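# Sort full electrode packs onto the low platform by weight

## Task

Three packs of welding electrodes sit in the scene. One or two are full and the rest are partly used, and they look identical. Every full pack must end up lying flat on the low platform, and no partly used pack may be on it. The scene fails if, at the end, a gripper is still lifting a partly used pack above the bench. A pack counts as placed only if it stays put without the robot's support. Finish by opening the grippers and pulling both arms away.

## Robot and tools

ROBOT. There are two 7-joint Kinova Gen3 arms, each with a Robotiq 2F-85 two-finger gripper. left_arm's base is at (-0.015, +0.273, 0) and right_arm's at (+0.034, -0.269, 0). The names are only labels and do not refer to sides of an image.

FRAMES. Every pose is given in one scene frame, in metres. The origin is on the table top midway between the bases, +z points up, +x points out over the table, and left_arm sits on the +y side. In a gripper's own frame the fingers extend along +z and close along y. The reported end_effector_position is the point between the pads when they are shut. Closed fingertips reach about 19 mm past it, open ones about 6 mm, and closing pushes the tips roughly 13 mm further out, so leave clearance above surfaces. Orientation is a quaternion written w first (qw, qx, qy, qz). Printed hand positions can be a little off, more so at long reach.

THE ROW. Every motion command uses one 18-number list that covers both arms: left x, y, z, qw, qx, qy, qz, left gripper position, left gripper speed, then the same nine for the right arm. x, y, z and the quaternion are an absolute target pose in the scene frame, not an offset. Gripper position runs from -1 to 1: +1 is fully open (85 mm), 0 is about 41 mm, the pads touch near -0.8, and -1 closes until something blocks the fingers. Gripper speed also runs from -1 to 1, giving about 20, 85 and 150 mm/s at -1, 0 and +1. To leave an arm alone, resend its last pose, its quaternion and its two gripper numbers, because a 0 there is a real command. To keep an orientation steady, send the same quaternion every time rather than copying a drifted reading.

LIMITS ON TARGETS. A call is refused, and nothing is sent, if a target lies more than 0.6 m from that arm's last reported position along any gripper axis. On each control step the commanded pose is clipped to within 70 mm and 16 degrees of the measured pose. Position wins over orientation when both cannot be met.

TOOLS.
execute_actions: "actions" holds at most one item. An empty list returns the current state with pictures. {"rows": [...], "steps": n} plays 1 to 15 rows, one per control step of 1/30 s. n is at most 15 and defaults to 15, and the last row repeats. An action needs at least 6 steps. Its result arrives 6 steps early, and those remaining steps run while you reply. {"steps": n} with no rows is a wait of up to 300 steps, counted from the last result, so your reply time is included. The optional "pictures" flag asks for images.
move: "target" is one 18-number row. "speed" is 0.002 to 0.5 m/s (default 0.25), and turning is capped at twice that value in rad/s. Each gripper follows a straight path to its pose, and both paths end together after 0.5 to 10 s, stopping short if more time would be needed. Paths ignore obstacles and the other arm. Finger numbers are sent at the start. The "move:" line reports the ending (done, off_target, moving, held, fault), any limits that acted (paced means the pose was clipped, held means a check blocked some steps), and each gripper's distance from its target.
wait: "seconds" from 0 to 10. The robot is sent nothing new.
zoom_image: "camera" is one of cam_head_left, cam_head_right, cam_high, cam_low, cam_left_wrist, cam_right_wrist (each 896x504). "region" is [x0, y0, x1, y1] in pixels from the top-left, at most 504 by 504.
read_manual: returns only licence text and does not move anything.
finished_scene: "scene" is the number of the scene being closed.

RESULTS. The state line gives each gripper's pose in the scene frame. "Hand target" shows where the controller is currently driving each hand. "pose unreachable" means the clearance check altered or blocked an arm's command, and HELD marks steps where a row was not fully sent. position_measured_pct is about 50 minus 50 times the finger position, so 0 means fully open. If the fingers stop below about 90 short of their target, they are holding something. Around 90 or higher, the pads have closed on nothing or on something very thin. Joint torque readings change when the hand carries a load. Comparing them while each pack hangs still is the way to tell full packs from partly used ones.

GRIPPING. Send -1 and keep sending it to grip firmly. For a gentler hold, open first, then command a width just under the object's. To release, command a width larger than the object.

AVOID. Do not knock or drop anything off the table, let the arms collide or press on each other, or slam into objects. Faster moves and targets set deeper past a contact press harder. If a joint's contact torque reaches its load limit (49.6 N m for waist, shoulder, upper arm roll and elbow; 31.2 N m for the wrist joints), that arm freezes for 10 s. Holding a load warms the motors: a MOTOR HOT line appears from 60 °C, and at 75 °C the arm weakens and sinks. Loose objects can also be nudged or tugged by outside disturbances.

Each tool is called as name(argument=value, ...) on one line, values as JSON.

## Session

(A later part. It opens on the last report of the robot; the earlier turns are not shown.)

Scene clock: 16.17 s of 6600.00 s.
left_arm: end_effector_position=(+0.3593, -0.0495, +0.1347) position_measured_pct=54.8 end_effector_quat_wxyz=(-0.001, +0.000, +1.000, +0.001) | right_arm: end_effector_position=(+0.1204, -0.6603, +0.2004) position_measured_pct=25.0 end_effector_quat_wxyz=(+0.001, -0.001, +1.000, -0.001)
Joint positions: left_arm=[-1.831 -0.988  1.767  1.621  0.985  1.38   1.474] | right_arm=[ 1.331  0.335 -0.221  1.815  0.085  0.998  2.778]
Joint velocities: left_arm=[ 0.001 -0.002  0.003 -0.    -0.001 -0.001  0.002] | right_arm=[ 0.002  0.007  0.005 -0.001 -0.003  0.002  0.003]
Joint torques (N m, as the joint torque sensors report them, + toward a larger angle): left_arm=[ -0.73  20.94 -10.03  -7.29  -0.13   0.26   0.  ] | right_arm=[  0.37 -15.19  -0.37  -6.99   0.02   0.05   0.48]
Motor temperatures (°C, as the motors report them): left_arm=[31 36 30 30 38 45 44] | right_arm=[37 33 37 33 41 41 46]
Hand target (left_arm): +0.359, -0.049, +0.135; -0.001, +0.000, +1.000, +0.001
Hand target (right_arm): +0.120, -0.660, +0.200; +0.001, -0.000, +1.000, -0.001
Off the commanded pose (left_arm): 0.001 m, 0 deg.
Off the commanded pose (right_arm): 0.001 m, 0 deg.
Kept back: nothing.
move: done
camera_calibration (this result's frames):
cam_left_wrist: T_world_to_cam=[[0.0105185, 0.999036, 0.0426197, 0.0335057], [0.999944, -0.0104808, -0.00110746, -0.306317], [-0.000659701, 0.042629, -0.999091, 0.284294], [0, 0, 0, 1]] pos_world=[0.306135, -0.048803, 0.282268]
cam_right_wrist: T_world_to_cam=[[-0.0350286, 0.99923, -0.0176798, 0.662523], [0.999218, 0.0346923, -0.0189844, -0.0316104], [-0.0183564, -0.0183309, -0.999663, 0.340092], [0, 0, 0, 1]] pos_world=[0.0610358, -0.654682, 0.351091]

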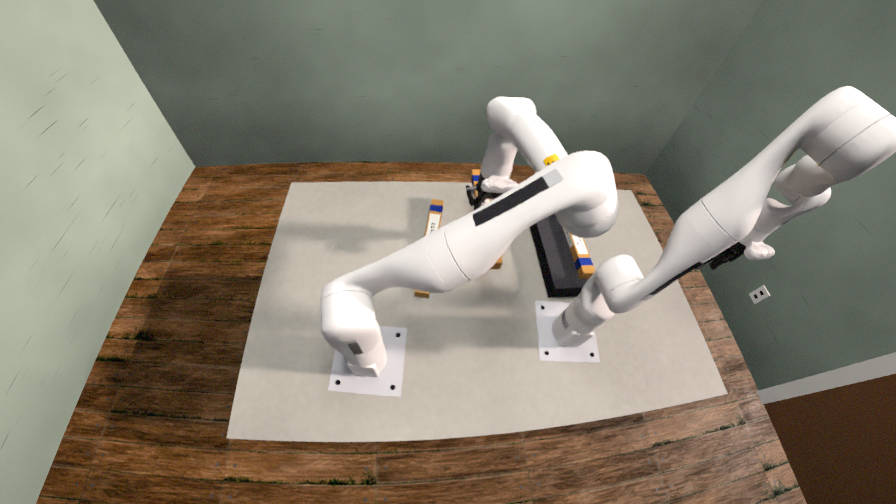

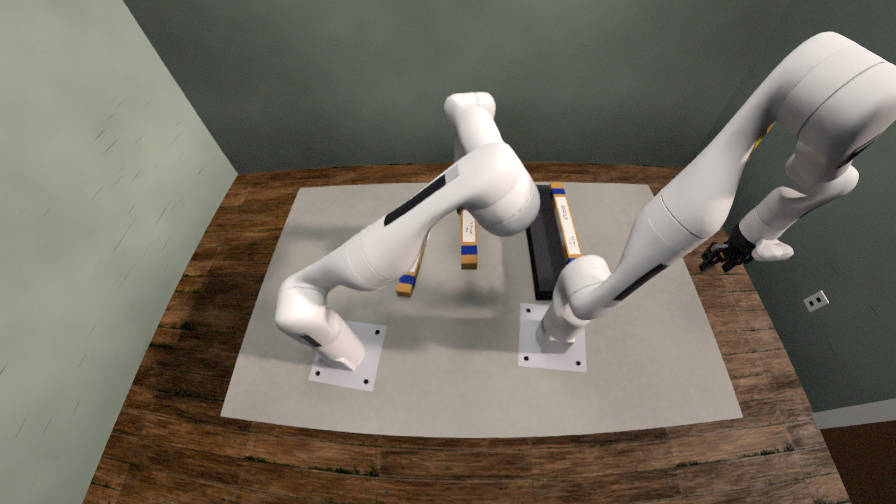

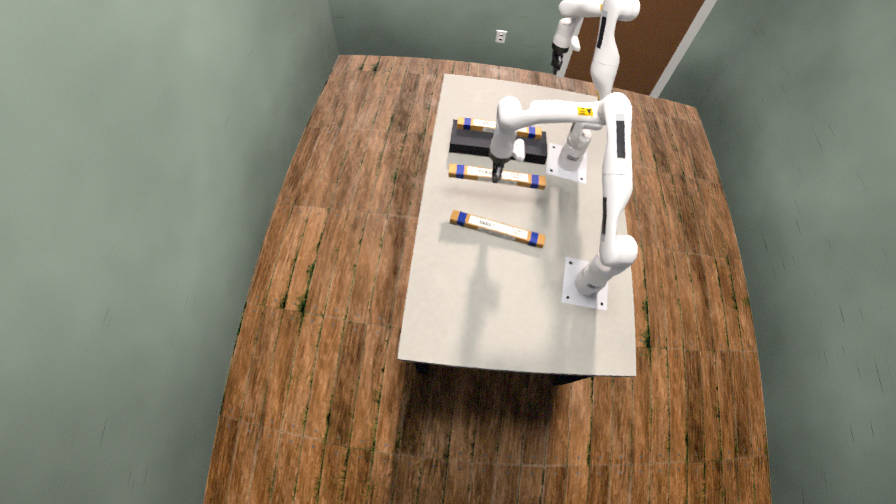

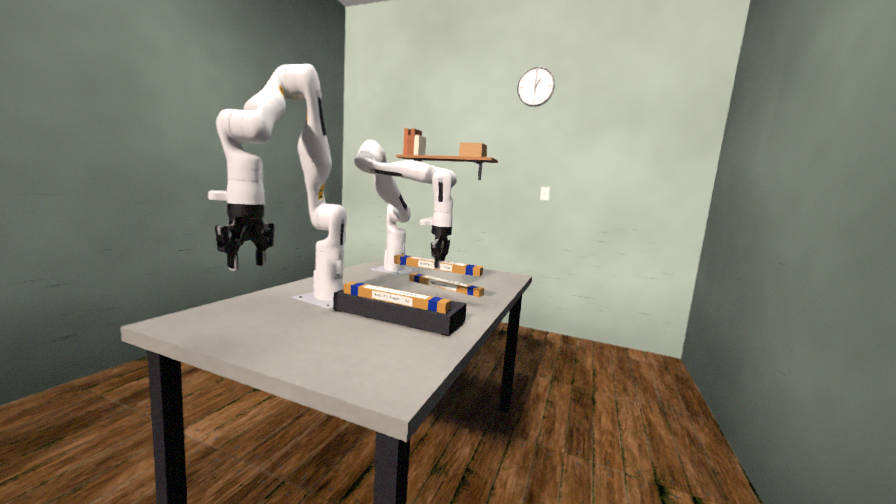

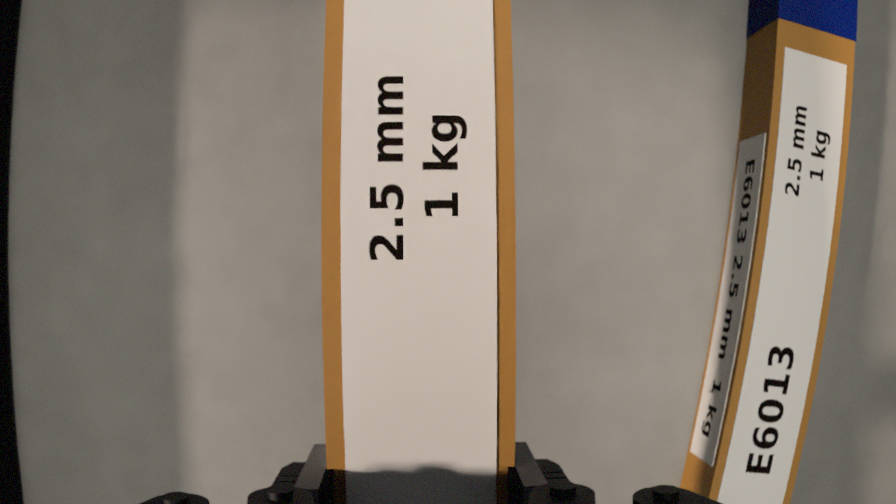

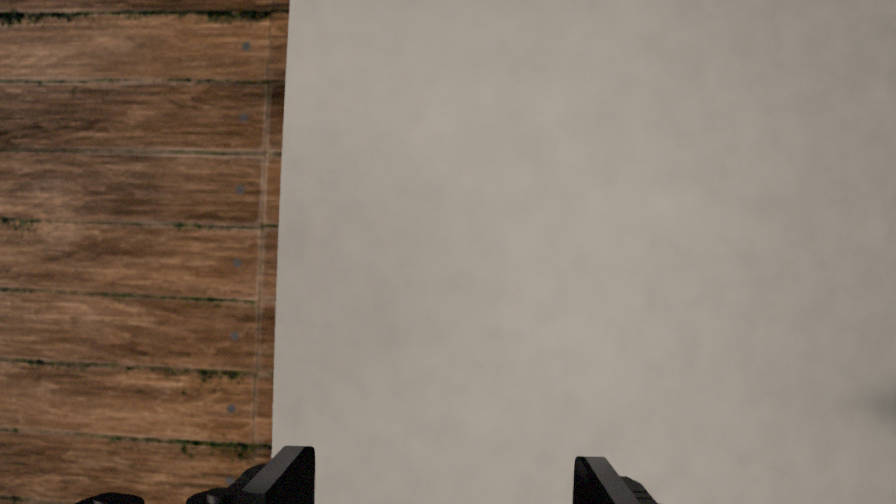

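move(target=[0.35,-0.266,0.11,0,0,1,0,-1,0,0.12,-0.66,0.2,0,0,1,0,0.5,0], speed=0.2)

move(target=[0.35,-0.266,0.085,0,0,1,0,-1,0,0.12,-0.66,0.2,0,0,1,0,0.5,0], speed=0.03)

Scene clock: 18.00 s of 6600.00 s.
left_arm: end_effector_position=(+0.3489, -0.2657, +0.1097) position_measured_pct=54.8 end_effector_quat_wxyz=(-0.001, +0.001, +1.000, +0.001) | right_arm: end_effector_position=(+0.1200, -0.6600, +0.2000) position_measured_pct=25.0 end_effector_quat_wxyz=(+0.000, +0.000, +1.000, -0.000)
Joint positions: left_arm=[-1.873 -1.205  1.879  0.924  1.097  1.563  2.071] | right_arm=[ 1.331  0.336 -0.221  1.814  0.086  1.     2.776]
Joint velocities: left_arm=[-0.012 -0.006 -0.001 -0.004 -0.002  0.002  0.001] | right_arm=[-0.    -0.    -0.     0.     0.002 -0.    -0.   ]
Joint torques (N m, as the joint torque sensors report them, + toward a larger angle): left_arm=[-0.85 30.75 -8.45 -6.03  0.16  0.38  0.3 ] | right_arm=[  0.2  -14.82  -0.41  -7.01   0.26   0.02   0.48]
Motor temperatures (°C, as the motors report them): left_arm=[31 36 30 30 38 45 44] | right_arm=[37 33 37 33 41 41 46]
Hand target (left_arm): +0.349, -0.265, +0.109; -0.001, +0.000, +1.000, +0.001
Hand target (right_arm): +0.120, -0.660, +0.200; +0.000, +0.000, +1.000, +0.000
Off the commanded pose (left_arm): 0.001 m, 0 deg.
Off the commanded pose (right_arm): 0.000 m, 0 deg.
Kept back: nothing.
move: done
camera_calibration (this result's frames):
cam_left_wrist: T_world_to_cam=[[0.0114205, 0.999015, 0.0428823, 0.250289], [0.999934, -0.0113737, -0.00133625, -0.298446], [-0.000847203, 0.0428948, -0.999079, 0.268654], [0, 0, 0, 1]] pos_world=[0.295796, -0.264961, 0.257275]
cam_right_wrist: T_world_to_cam=[[-0.0338132, 0.999318, -0.0148579, 0.66151], [0.999232, 0.0335083, -0.0203086, -0.0317215], [-0.0197969, -0.0155332, -0.999683, 0.341681], [0, 0, 0, 1]] pos_world=[0.0608292, -0.654689, 0.350757]

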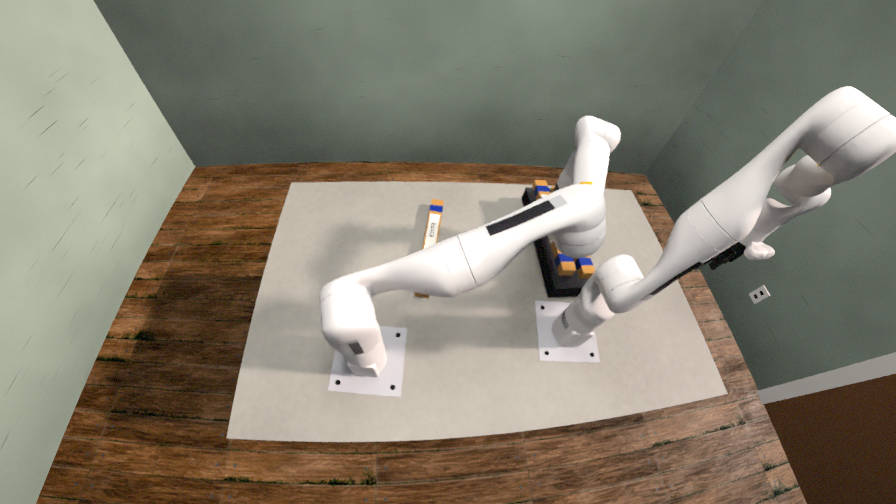

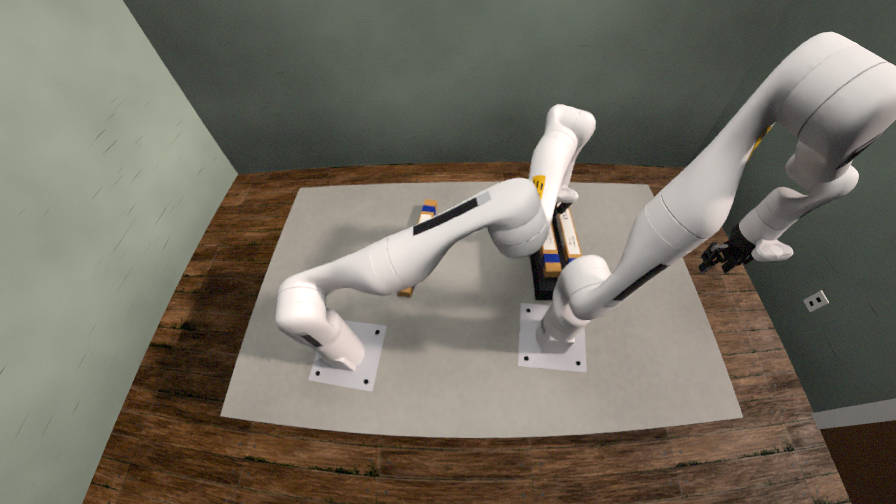

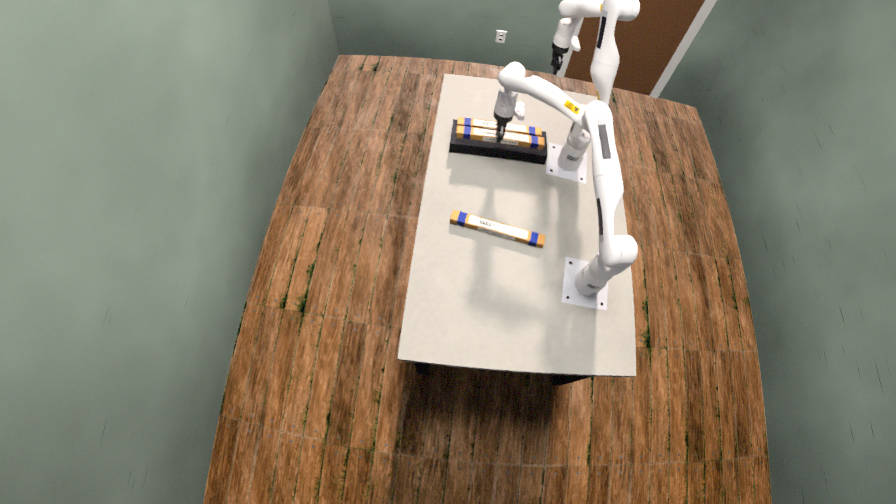

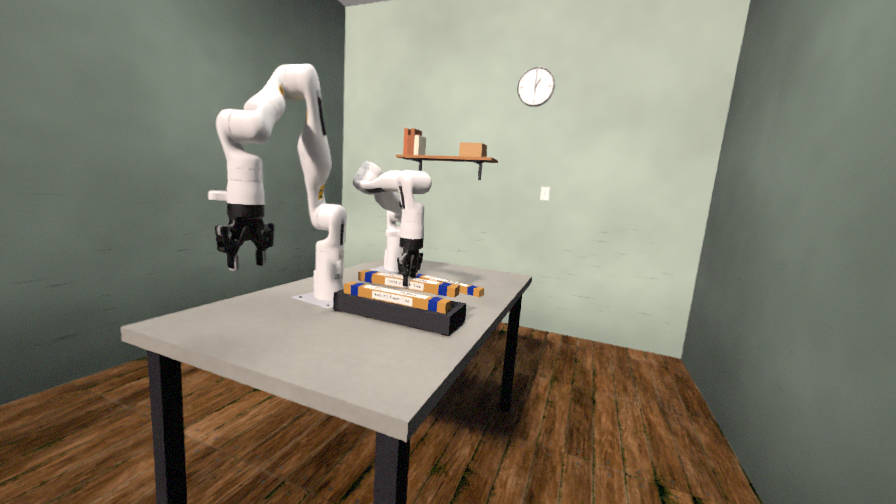

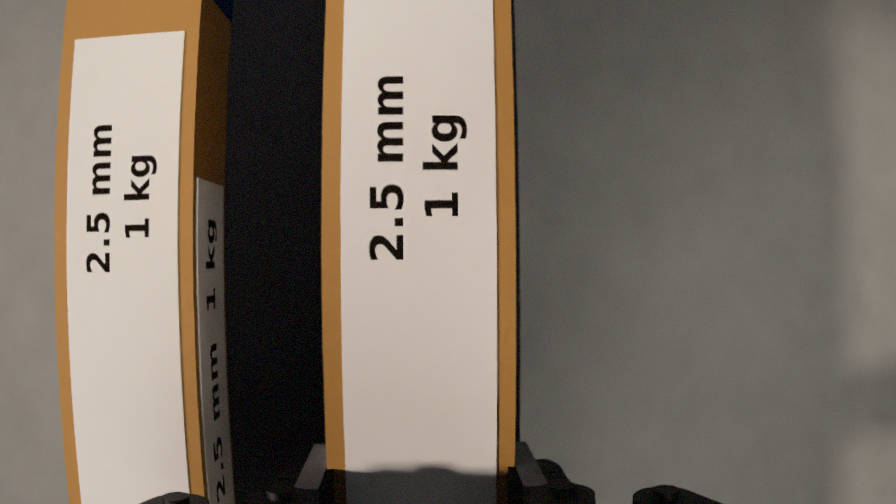

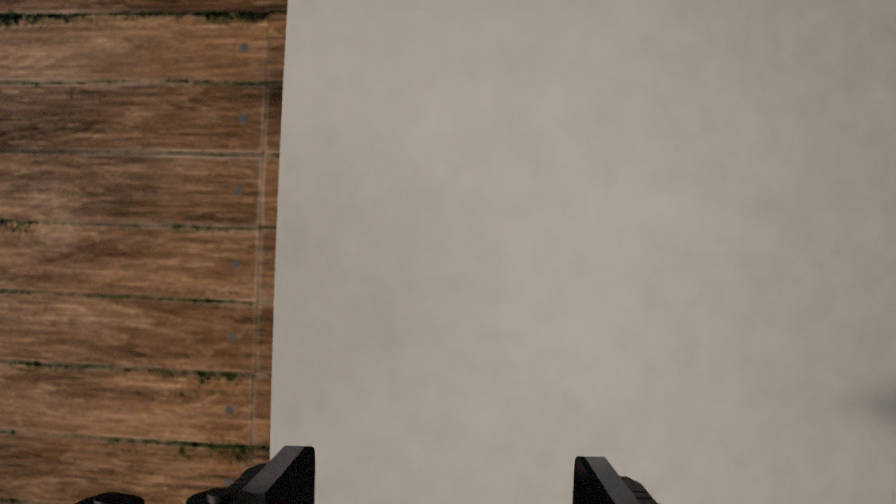

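Scene clock: 19.10 s of 6600.00 s.
left_arm: end_effector_position=(+0.3500, -0.2659, +0.0850) position_measured_pct=54.8 end_effector_quat_wxyz=(+0.000, -0.000, +1.000, -0.000) | right_arm: end_effector_position=(+0.1200, -0.6600, +0.2000) position_measured_pct=25.0 end_effector_quat_wxyz=(+0.000, -0.000, +1.000, -0.000)
Joint positions: left_arm=[-1.868 -1.235  1.89   0.952  1.114  1.521  2.056] | right_arm=[ 1.331  0.336 -0.221  1.814  0.086  1.     2.776]
Joint velocities: left_arm=[ 0.001  0.001 -0.001  0.    -0.     0.001 -0.   ] | right_arm=[-0.    -0.    -0.001  0.001  0.001 -0.001 -0.001]
Joint torques (N m, as the joint torque sensors report them, + toward a larger angle): left_arm=[-0.51 30.82 -8.53 -6.13 -0.08  0.37  0.01] | right_arm=[  0.2  -14.77  -0.22  -6.86   0.23   0.     0.47]
Motor temperatures (°C, as the motors report them): left_arm=[31 36 30 30 38 45 44] | right_arm=[37 33 37 33 41 41 46]
Hand target (left_arm): +0.350, -0.266, +0.085; +0.000, -0.000, +1.000, -0.000
Hand target (right_arm): +0.120, -0.660, +0.200; +0.000, -0.000, +1.000, +0.000
Off the commanded pose (left_arm): 0.000 m, 0 deg.
Off the commanded pose (right_arm): 0.000 m, 0 deg.
Kept back: nothing.
move: done
camera_calibration (this result's frames):
cam_left_wrist: T_world_to_cam=[[0.00985551, 0.999092, 0.0414427, 0.25227], [0.999951, -0.00987651, 0.000302101, -0.299353], [0.000711136, 0.0414377, -0.999141, 0.243097], [0, 0, 0, 1]] pos_world=[0.29668, -0.265071, 0.232524]
cam_right_wrist: T_world_to_cam=[[-0.033816, 0.999318, -0.0148582, 0.661511], [0.999232, 0.0335111, -0.020312, -0.0317177], [-0.0198002, -0.0155337, -0.999683, 0.341682], [0, 0, 0, 1]] pos_world=[0.0608284, -0.654689, 0.350758]

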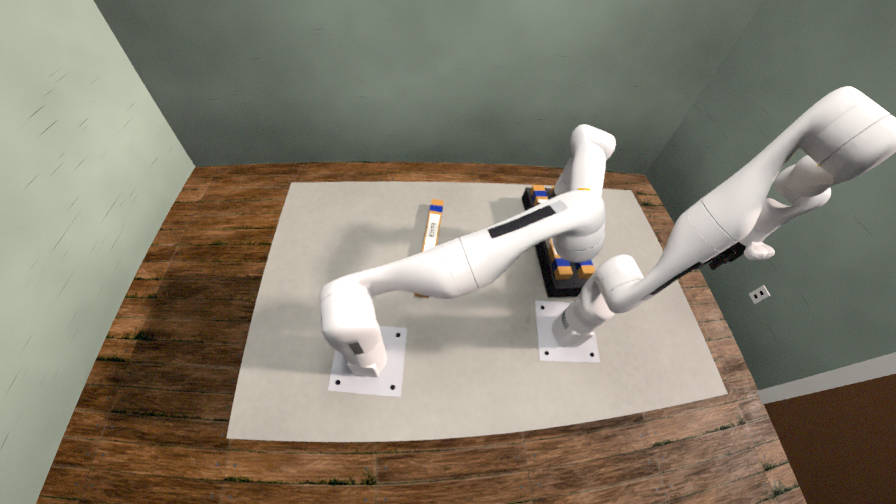

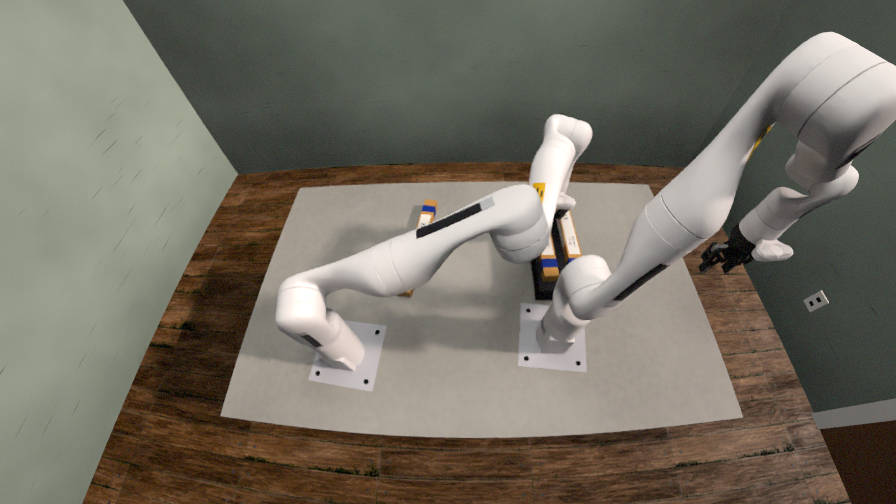

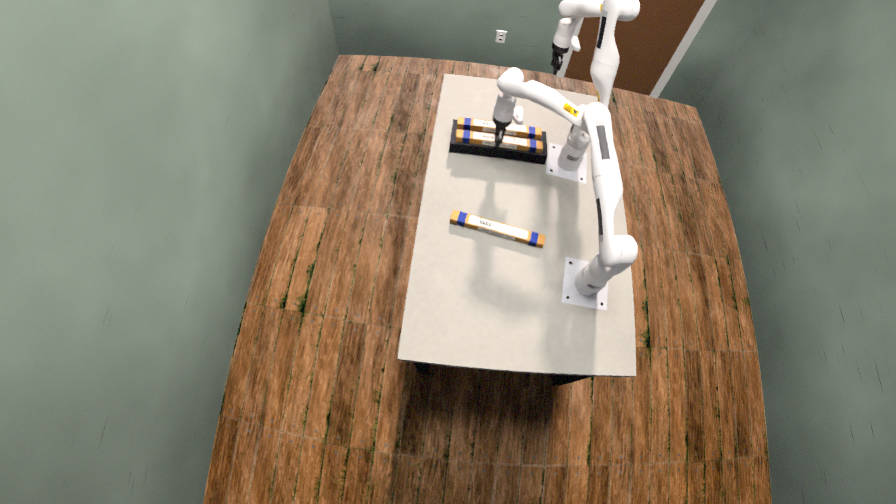

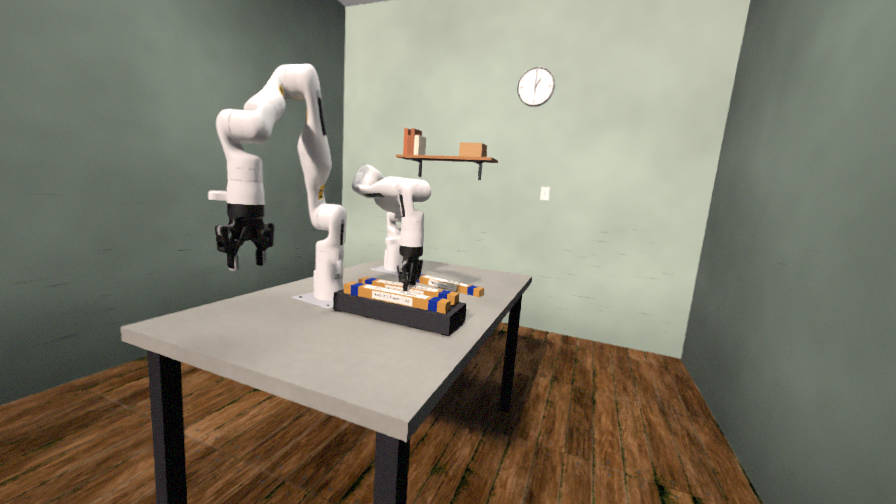

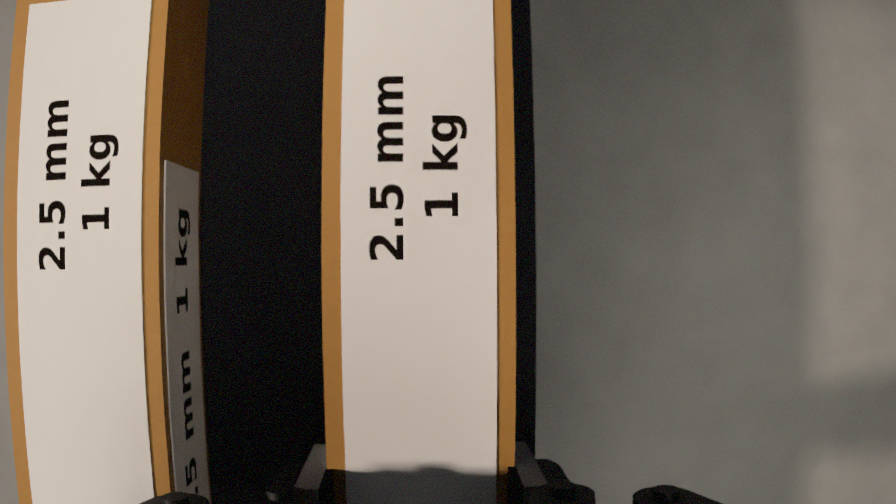

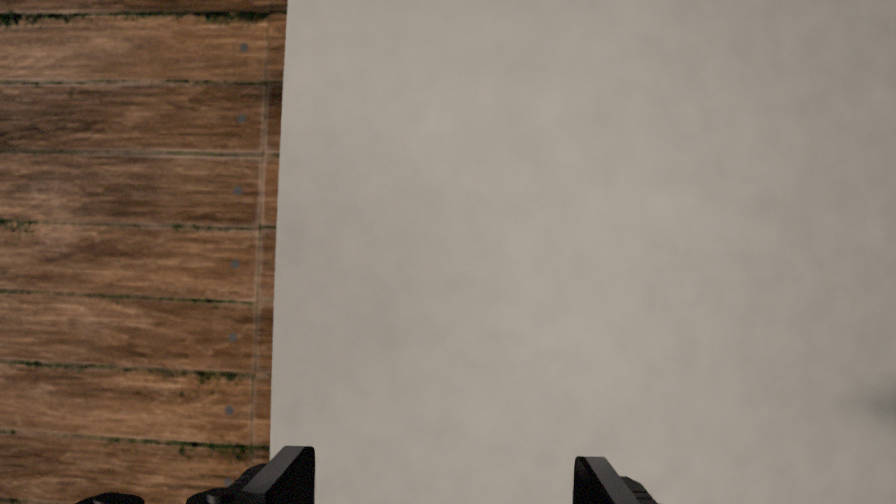

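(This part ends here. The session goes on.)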